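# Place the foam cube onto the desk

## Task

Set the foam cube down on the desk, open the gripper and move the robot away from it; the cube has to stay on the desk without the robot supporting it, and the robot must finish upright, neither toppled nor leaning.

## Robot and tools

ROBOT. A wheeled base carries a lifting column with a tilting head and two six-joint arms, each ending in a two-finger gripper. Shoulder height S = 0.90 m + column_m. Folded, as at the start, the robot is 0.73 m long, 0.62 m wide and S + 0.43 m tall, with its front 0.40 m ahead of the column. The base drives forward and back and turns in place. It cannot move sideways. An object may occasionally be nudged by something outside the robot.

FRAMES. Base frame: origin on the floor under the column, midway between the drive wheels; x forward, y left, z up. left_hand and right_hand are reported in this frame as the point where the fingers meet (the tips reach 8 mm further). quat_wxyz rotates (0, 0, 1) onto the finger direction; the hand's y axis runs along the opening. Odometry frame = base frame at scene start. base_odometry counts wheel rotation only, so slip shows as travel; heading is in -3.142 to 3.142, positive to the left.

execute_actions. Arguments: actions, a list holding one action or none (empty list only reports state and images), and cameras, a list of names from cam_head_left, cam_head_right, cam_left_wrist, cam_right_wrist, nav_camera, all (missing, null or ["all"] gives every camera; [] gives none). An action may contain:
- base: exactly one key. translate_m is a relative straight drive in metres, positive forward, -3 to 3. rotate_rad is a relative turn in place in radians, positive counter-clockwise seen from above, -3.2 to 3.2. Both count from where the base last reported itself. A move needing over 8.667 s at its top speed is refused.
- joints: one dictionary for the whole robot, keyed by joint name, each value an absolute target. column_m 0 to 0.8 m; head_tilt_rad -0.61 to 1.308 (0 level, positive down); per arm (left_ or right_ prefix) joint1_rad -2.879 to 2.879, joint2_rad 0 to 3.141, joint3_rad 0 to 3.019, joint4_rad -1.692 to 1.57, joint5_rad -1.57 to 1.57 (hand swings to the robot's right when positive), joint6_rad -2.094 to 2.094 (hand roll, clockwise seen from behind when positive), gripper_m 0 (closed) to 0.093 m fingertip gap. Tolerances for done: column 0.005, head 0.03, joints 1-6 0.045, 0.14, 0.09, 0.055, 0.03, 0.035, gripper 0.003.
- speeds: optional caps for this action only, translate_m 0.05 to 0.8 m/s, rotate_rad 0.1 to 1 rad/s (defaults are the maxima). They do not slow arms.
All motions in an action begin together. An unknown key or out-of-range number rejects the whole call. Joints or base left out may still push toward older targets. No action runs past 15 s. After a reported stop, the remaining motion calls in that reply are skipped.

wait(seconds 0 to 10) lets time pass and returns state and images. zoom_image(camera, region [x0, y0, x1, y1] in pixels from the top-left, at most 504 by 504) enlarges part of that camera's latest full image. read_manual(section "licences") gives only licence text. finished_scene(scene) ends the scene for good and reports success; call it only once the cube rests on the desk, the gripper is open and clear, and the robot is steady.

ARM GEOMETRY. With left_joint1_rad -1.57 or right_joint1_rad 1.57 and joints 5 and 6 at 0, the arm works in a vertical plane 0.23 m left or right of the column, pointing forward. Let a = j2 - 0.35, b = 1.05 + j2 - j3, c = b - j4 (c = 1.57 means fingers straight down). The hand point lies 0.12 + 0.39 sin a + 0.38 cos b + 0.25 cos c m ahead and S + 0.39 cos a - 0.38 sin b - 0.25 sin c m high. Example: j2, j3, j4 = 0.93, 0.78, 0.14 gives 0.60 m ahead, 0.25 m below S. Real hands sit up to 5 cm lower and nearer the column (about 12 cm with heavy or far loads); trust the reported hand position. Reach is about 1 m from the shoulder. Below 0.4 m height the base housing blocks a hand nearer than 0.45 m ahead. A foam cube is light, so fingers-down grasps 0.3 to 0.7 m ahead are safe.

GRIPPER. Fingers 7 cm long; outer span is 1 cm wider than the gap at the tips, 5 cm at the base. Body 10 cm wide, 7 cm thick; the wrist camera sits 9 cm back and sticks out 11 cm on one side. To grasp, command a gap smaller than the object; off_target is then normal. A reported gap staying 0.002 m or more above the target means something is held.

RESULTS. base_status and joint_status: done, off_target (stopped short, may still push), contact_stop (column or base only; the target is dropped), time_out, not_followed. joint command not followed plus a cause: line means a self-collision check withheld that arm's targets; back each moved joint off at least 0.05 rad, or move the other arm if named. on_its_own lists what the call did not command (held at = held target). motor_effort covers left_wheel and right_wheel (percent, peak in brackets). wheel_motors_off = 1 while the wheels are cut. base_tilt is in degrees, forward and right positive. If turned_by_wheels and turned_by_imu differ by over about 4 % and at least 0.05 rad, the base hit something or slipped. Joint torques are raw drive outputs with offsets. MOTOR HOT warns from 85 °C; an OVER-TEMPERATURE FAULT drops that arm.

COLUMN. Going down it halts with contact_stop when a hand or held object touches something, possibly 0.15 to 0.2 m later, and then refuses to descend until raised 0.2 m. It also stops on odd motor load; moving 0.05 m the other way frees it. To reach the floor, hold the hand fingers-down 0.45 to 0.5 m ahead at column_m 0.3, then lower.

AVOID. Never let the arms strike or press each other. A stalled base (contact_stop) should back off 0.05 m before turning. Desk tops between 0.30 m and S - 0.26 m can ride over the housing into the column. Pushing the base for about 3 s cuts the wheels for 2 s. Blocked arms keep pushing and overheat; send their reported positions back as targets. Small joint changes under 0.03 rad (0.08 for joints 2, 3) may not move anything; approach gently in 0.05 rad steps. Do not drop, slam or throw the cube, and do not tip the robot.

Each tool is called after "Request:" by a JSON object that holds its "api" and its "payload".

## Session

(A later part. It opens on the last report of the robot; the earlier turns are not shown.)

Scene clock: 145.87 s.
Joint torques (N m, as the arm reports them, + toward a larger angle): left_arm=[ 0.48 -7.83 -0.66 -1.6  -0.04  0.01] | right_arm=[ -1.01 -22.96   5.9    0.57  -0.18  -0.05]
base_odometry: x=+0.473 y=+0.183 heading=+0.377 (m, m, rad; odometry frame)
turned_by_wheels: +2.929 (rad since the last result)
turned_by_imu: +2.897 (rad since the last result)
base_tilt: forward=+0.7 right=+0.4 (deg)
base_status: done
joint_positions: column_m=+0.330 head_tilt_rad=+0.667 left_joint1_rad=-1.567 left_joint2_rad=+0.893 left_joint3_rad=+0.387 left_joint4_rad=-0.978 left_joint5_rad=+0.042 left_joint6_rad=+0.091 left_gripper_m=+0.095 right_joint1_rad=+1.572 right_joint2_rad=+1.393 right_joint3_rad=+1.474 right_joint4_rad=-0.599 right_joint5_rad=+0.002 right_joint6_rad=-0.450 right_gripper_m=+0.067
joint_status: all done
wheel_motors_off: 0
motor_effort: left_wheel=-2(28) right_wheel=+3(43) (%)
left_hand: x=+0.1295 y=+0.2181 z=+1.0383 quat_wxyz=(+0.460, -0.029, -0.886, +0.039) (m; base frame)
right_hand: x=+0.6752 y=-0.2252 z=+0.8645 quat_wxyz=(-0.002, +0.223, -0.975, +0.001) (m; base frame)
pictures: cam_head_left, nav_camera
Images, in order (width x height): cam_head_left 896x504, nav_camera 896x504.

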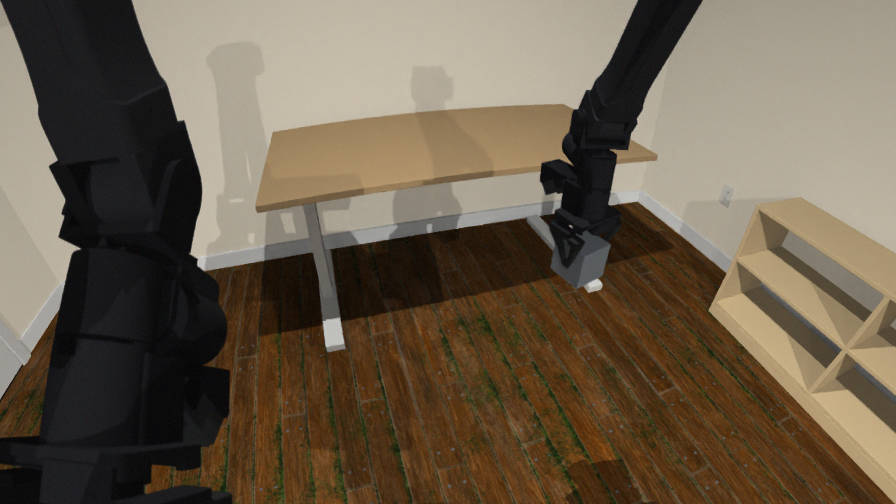

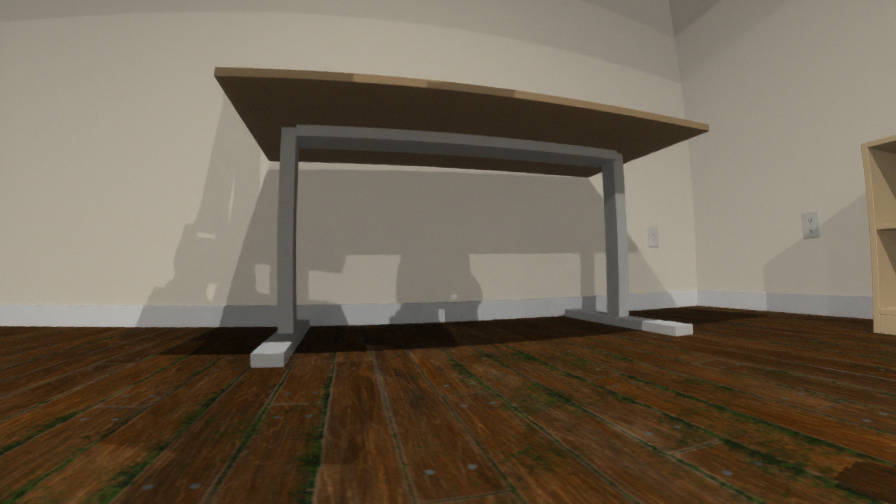

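Request:
{"api": "execute_actions", "payload": {"actions": [{"base":{"translate_m":0.9},"joints":{"column_m":0.285,"head_tilt_rad":0.85}}], "cameras": ["cam_head_left","cam_right_wrist"]}}

Request:
{"api": "zoom_image", "payload": {"camera": "cam_head_left", "region": [510, 130, 670, 260]}}

Scene clock: 161.27 s.
Joint torques (N m, as the arm reports them, + toward a larger angle): left_arm=[ 0.45 -7.88 -0.9  -1.58 -0.03  0.02] | right_arm=[ -0.85 -22.95   5.91   0.52  -0.18  -0.05]
base_odometry: x=+1.310 y=+0.515 heading=+0.378 (m, m, rad; odometry frame)
turned_by_wheels: +0.000 (rad since the last result)
turned_by_imu: -0.001 (rad since the last result)
base_tilt: forward=+0.6 right=+0.5 (deg)
base_status: done
joint_positions: column_m=+0.285 head_tilt_rad=+0.852 left_joint1_rad=-1.567 left_joint2_rad=+0.893 left_joint3_rad=+0.391 left_joint4_rad=-0.978 left_joint5_rad=+0.042 left_joint6_rad=+0.091 left_gripper_m=+0.095 right_joint1_rad=+1.572 right_joint2_rad=+1.393 right_joint3_rad=+1.473 right_joint4_rad=-0.599 right_joint5_rad=+0.002 right_joint6_rad=-0.450 right_gripper_m=+0.067
joint_status: all done
wheel_motors_off: 0
motor_effort: left_wheel=+0(44) right_wheel=+0(45) (%)
left_hand: x=+0.1313 y=+0.2181 z=+0.9926 quat_wxyz=(+0.459, -0.029, -0.887, +0.039) (m; base frame)
right_hand: x=+0.6749 y=-0.2252 z=+0.8192 quat_wxyz=(-0.002, +0.223, -0.975, +0.001) (m; base frame)
pictures: cam_head_left, cam_right_wrist
Images, in order (width x height): cam_head_left 896x504, cam_right_wrist 616x616.

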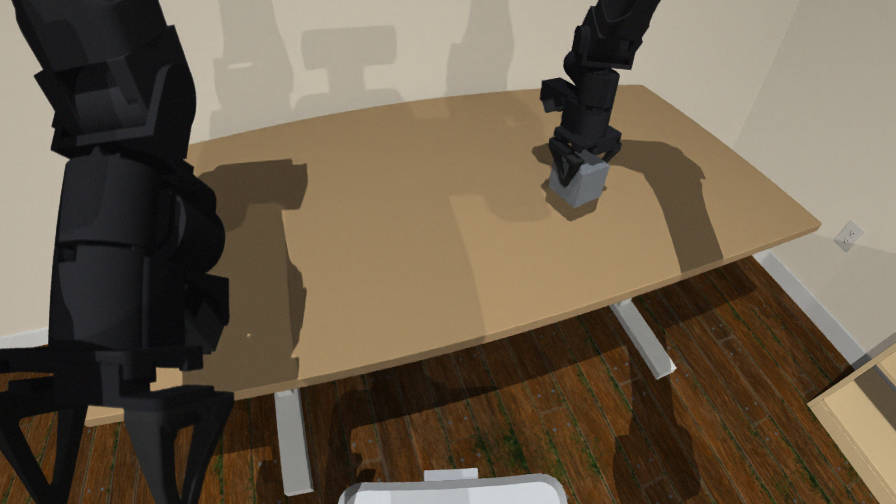

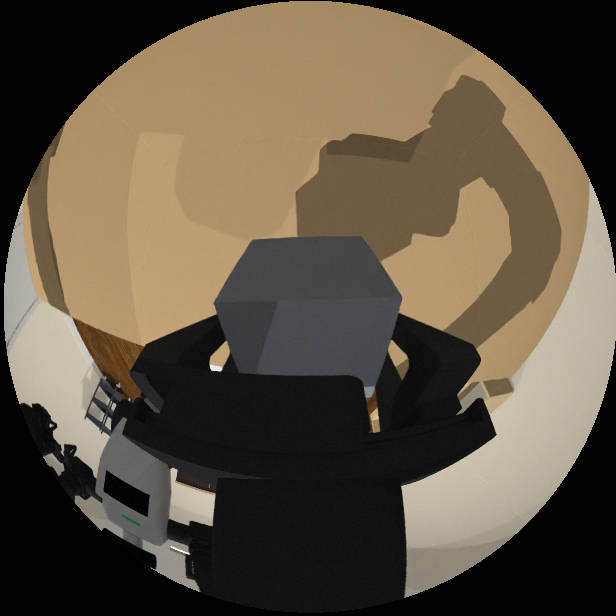

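Region (510, 130, 670, 260) of cam_head_left's 896x504 image, scaled by 3.150, with more detail than that image has; it fills the top 410 rows of this view, and the rest is white.

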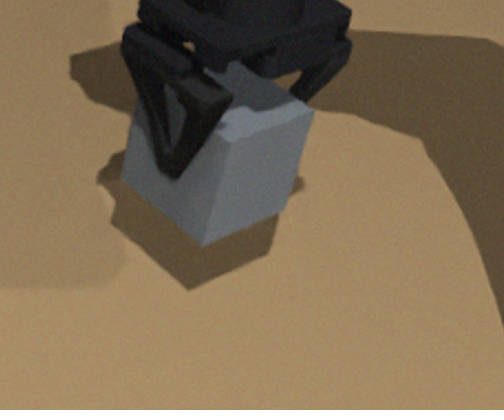

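Request:
{"api": "execute_actions", "payload": {"actions": [{"joints":{"column_m":0.245}}], "cameras": ["cam_head_left"]}}

Request:
{"api": "zoom_image", "payload": {"camera": "cam_head_left", "region": [510, 130, 670, 260]}}

Scene clock: 165.27 s.
Joint torques (N m, as the arm reports them, + toward a larger angle): left_arm=[ 0.54 -7.95 -0.94 -1.58 -0.03  0.02] | right_arm=[ -0.87 -22.72   5.87   0.55  -0.18  -0.05]
base_odometry: x=+1.310 y=+0.515 heading=+0.378 (m, m, rad; odometry frame)
turned_by_wheels: +0.000 (rad since the last result)
turned_by_imu: -0.002 (rad since the last result)
base_tilt: forward=+0.7 right=+0.4 (deg)
base_status: not commanded
joint_positions: column_m=+0.245 head_tilt_rad=+0.852 left_joint1_rad=-1.567 left_joint2_rad=+0.893 left_joint3_rad=+0.391 left_joint4_rad=-0.978 left_joint5_rad=+0.042 left_joint6_rad=+0.091 left_gripper_m=+0.095 right_joint1_rad=+1.572 right_joint2_rad=+1.393 right_joint3_rad=+1.473 right_joint4_rad=-0.599 right_joint5_rad=+0.002 right_joint6_rad=-0.450 right_gripper_m=+0.067
joint_status: all done
wheel_motors_off: 0
motor_effort: left_wheel=+1(1) right_wheel=-1(1) (%)
left_hand: x=+0.1313 y=+0.2181 z=+0.9526 quat_wxyz=(+0.459, -0.029, -0.887, +0.039) (m; base frame)
right_hand: x=+0.6749 y=-0.2252 z=+0.7792 quat_wxyz=(-0.002, +0.223, -0.975, +0.001) (m; base frame)
pictures: cam_head_left
Images, in order (width x height): cam_head_left 896x504.

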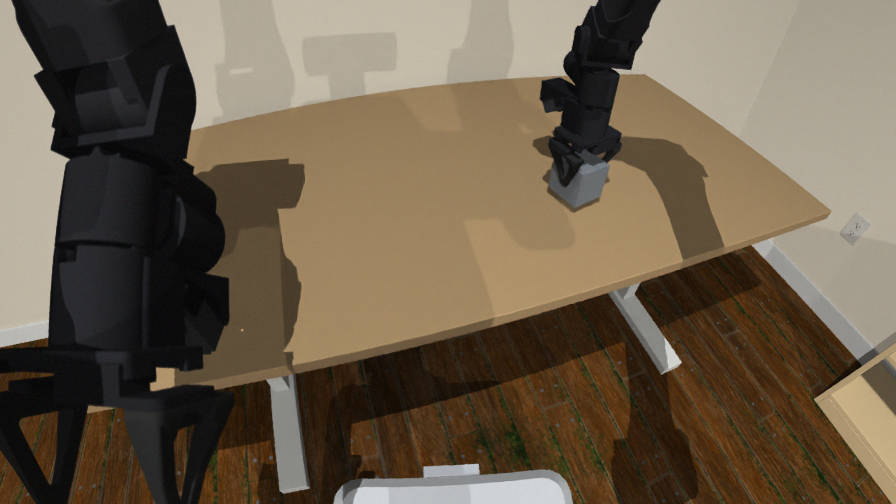

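Region (510, 130, 670, 260) of cam_head_left's 896x504 image, scaled by 3.150, with more detail than that image has; it fills the top 410 rows of this view, and the rest is white.

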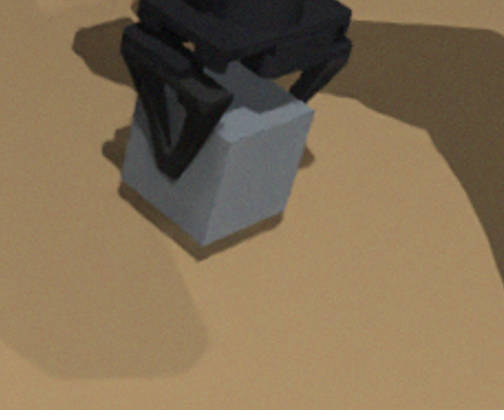

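Request:
{"api": "execute_actions", "payload": {"actions": [{"joints":{"column_m":0.228}}], "cameras": ["cam_head_left"]}}

Request:
{"api": "zoom_image", "payload": {"camera": "cam_head_left", "region": [510, 130, 670, 260]}}

Scene clock: 168.47 s.
Joint torques (N m, as the arm reports them, + toward a larger angle): left_arm=[ 0.51 -7.82 -0.87 -1.59 -0.03  0.02] | right_arm=[ -0.85 -22.81   5.88   0.55  -0.18  -0.05]
base_odometry: x=+1.310 y=+0.515 heading=+0.378 (m, m, rad; odometry frame)
turned_by_wheels: +0.000 (rad since the last result)
turned_by_imu: -0.001 (rad since the last result)
base_tilt: forward=+0.6 right=+0.4 (deg)
base_status: not commanded
joint_positions: column_m=+0.228 head_tilt_rad=+0.852 left_joint1_rad=-1.567 left_joint2_rad=+0.893 left_joint3_rad=+0.391 left_joint4_rad=-0.978 left_joint5_rad=+0.042 left_joint6_rad=+0.091 left_gripper_m=+0.095 right_joint1_rad=+1.572 right_joint2_rad=+1.394 right_joint3_rad=+1.473 right_joint4_rad=-0.599 right_joint5_rad=+0.002 right_joint6_rad=-0.450 right_gripper_m=+0.067
joint_status: all done
wheel_motors_off: 0
motor_effort: left_wheel=+2(2) right_wheel=-1(2) (%)
left_hand: x=+0.1313 y=+0.2181 z=+0.9356 quat_wxyz=(+0.459, -0.029, -0.887, +0.039) (m; base frame)
right_hand: x=+0.6746 y=-0.2252 z=+0.7618 quat_wxyz=(-0.002, +0.223, -0.975, +0.001) (m; base frame)
pictures: cam_head_left
Images, in order (width x height): cam_head_left 896x504.

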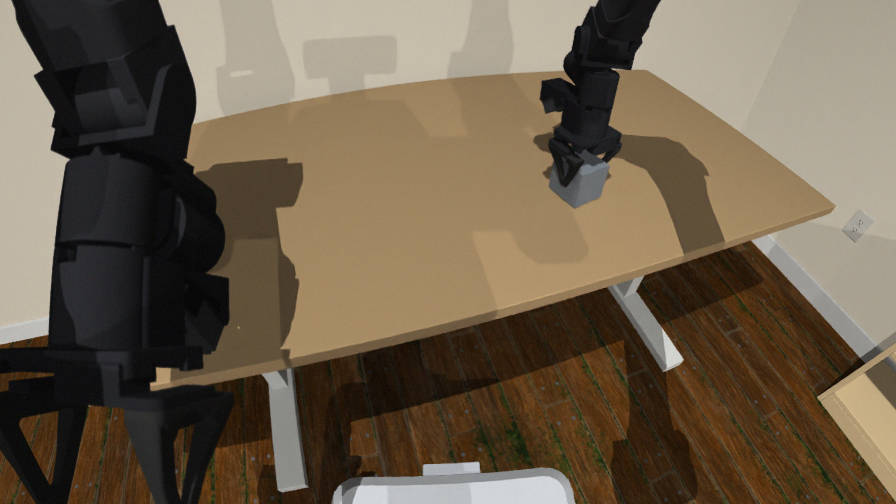

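Region (510, 130, 670, 260) of cam_head_left's 896x504 image, scaled by 3.150, with more detail than that image has; it fills the top 410 rows of this view, and the rest is white.

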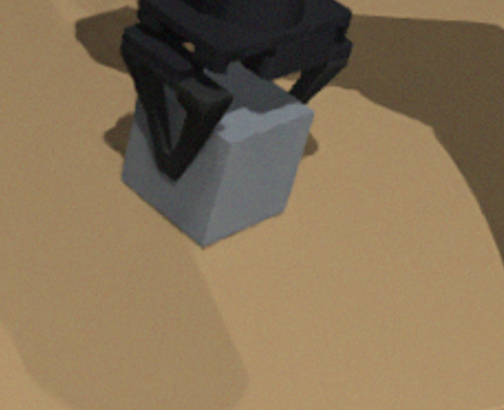

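The cube is touching the desk. Releasing.

Request:
{"api": "execute_actions", "payload": {"actions": [{"joints":{"right_gripper_m":0.093}}], "cameras": ["cam_head_left","cam_right_wrist"]}}

Scene clock: 170.87 s.
Joint torques (N m, as the arm reports them, + toward a larger angle): left_arm=[ 0.5  -7.95 -0.88 -1.59 -0.03  0.02] | right_arm=[ -0.85 -22.96   5.86   0.57  -0.18  -0.05]
base_odometry: x=+1.310 y=+0.515 heading=+0.378 (m, m, rad; odometry frame)
turned_by_wheels: +0.000 (rad since the last result)
turned_by_imu: -0.001 (rad since the last result)
base_tilt: forward=+0.6 right=+0.5 (deg)
base_status: not commanded
joint_positions: column_m=+0.228 head_tilt_rad=+0.852 left_joint1_rad=-1.567 left_joint2_rad=+0.893 left_joint3_rad=+0.391 left_joint4_rad=-0.978 left_joint5_rad=+0.042 left_joint6_rad=+0.091 left_gripper_m=+0.095 right_joint1_rad=+1.572 right_joint2_rad=+1.394 right_joint3_rad=+1.473 right_joint4_rad=-0.599 right_joint5_rad=+0.002 right_joint6_rad=-0.450 right_gripper_m=+0.093
joint_status: all done
wheel_motors_off: 0
motor_effort: left_wheel=+1(2) right_wheel=-1(2) (%)
left_hand: x=+0.1313 y=+0.2181 z=+0.9356 quat_wxyz=(+0.459, -0.029, -0.887, +0.039) (m; base frame)
right_hand: x=+0.6746 y=-0.2252 z=+0.7618 quat_wxyz=(-0.002, +0.223, -0.975, +0.001) (m; base frame)
pictures: cam_head_left, cam_right_wrist
Images, in order (width x height): cam_head_left 896x504, cam_right_wrist 616x616.

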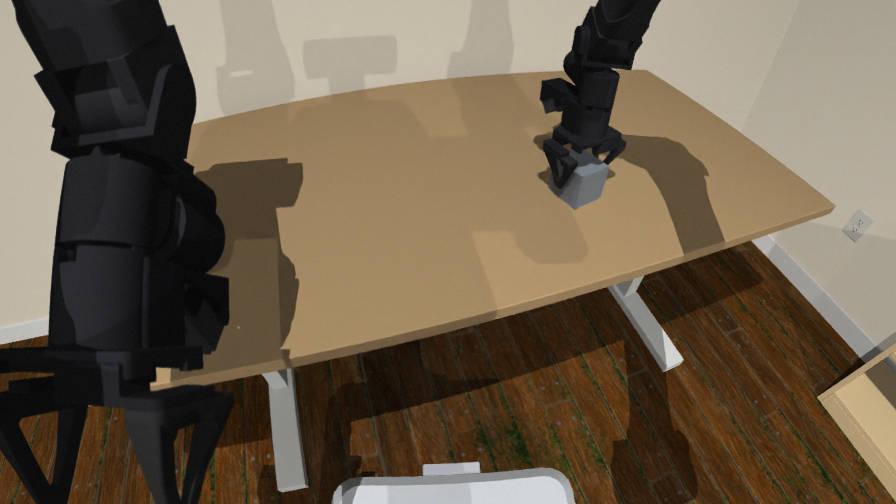

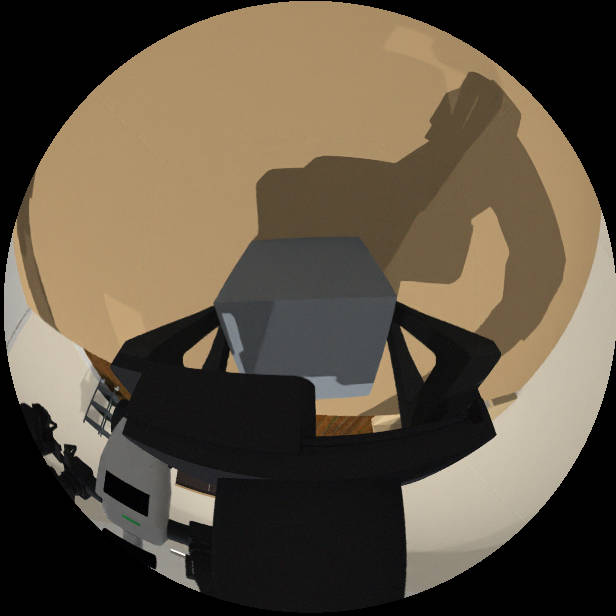

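Request:
{"api": "execute_actions", "payload": {"actions": [{"joints":{"column_m":0.3}}], "cameras": ["cam_head_left"]}}

Request:
{"api": "execute_actions", "payload": {"actions": [{"base":{"translate_m":-0.55},"joints":{"column_m":0.34,"head_tilt_rad":0.65}}], "cameras": ["cam_head_left"]}}

Scene clock: 176.13 s.
Joint torques (N m, as the arm reports them, + toward a larger angle): left_arm=[ 0.46 -7.87 -0.89 -1.56 -0.03  0.02] | right_arm=[ -0.83 -23.03   5.92   0.57  -0.18  -0.05]
base_odometry: x=+1.310 y=+0.515 heading=+0.378 (m, m, rad; odometry frame)
turned_by_wheels: +0.000 (rad since the last result)
turned_by_imu: -0.002 (rad since the last result)
base_tilt: forward=+0.6 right=+0.5 (deg)
base_status: not commanded
joint_positions: column_m=+0.300 head_tilt_rad=+0.852 left_joint1_rad=-1.567 left_joint2_rad=+0.893 left_joint3_rad=+0.391 left_joint4_rad=-0.978 left_joint5_rad=+0.042 left_joint6_rad=+0.091 left_gripper_m=+0.095 right_joint1_rad=+1.572 right_joint2_rad=+1.394 right_joint3_rad=+1.473 right_joint4_rad=-0.599 right_joint5_rad=+0.002 right_joint6_rad=-0.450 right_gripper_m=+0.093
joint_status: all done
wheel_motors_off: 0
motor_effort: left_wheel=+2(2) right_wheel=-2(2) (%)
left_hand: x=+0.1313 y=+0.2181 z=+1.0074 quat_wxyz=(+0.459, -0.029, -0.887, +0.039) (m; base frame)
right_hand: x=+0.6746 y=-0.2252 z=+0.8336 quat_wxyz=(-0.002, +0.223, -0.975, +0.001) (m; base frame)
pictures: cam_head_left
Images, in order (width x height): cam_head_left 896x504.

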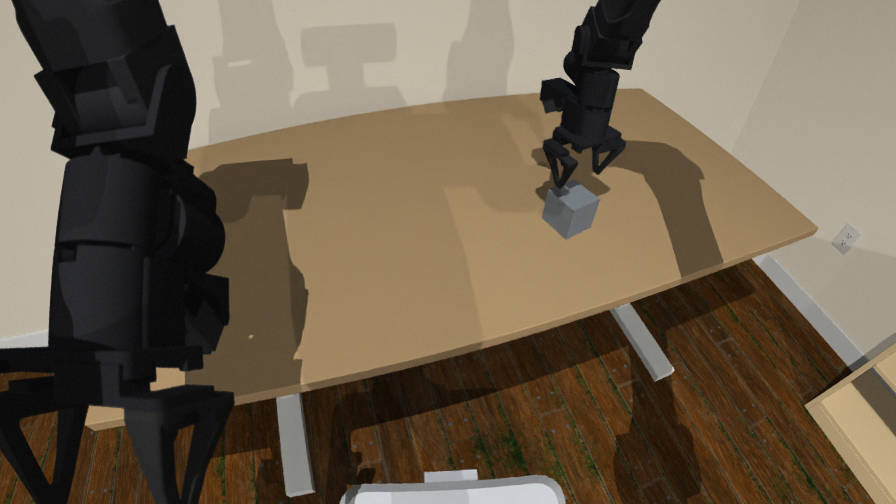

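Scene clock: 178.87 s.
Joint torques (N m, as the arm reports them, + toward a larger angle): left_arm=[ 0.48 -8.   -0.71 -1.57 -0.04  0.02] | right_arm=[ -0.88 -22.92   5.98   0.56  -0.18  -0.05]
base_odometry: x=+0.798 y=+0.312 heading=+0.379 (m, m, rad; odometry frame)
turned_by_wheels: +0.001 (rad since the last result)
turned_by_imu: +0.000 (rad since the last result)
base_tilt: forward=+0.6 right=+0.4 (deg)
base_status: done
joint_positions: column_m=+0.340 head_tilt_rad=+0.667 left_joint1_rad=-1.567 left_joint2_rad=+0.893 left_joint3_rad=+0.388 left_joint4_rad=-0.978 left_joint5_rad=+0.042 left_joint6_rad=+0.091 left_gripper_m=+0.095 right_joint1_rad=+1.572 right_joint2_rad=+1.394 right_joint3_rad=+1.472 right_joint4_rad=-0.599 right_joint5_rad=+0.002 right_joint6_rad=-0.450 right_gripper_m=+0.093
joint_status: all done
wheel_motors_off: 0
motor_effort: left_wheel=+1(46) right_wheel=-1(29) (%)
left_hand: x=+0.1297 y=+0.2181 z=+1.0481 quat_wxyz=(+0.460, -0.029, -0.886, +0.039) (m; base frame)
right_hand: x=+0.6742 y=-0.2252 z=+0.8735 quat_wxyz=(-0.001, +0.223, -0.975, +0.001) (m; base frame)
pictures: cam_head_left
Images, in order (width x height): cam_head_left 896x504.

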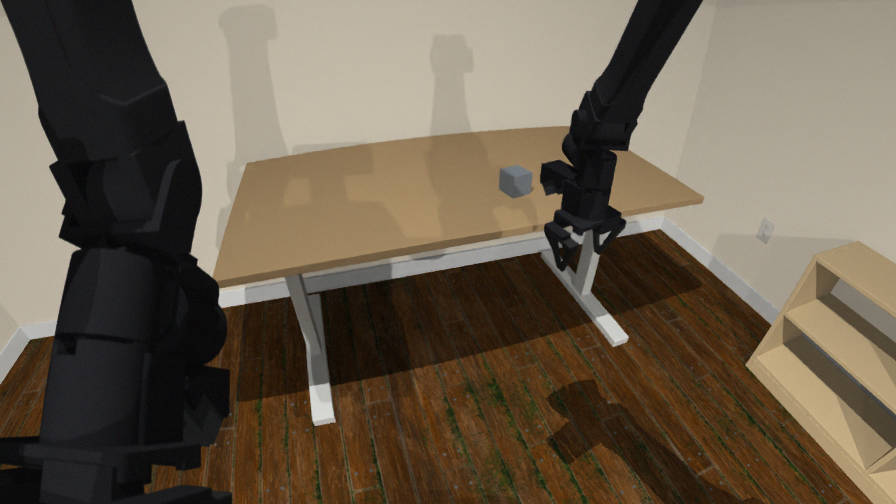

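Request:
{"api": "finished_scene", "payload": {"scene": 2}}

The scene is finished: the task was done.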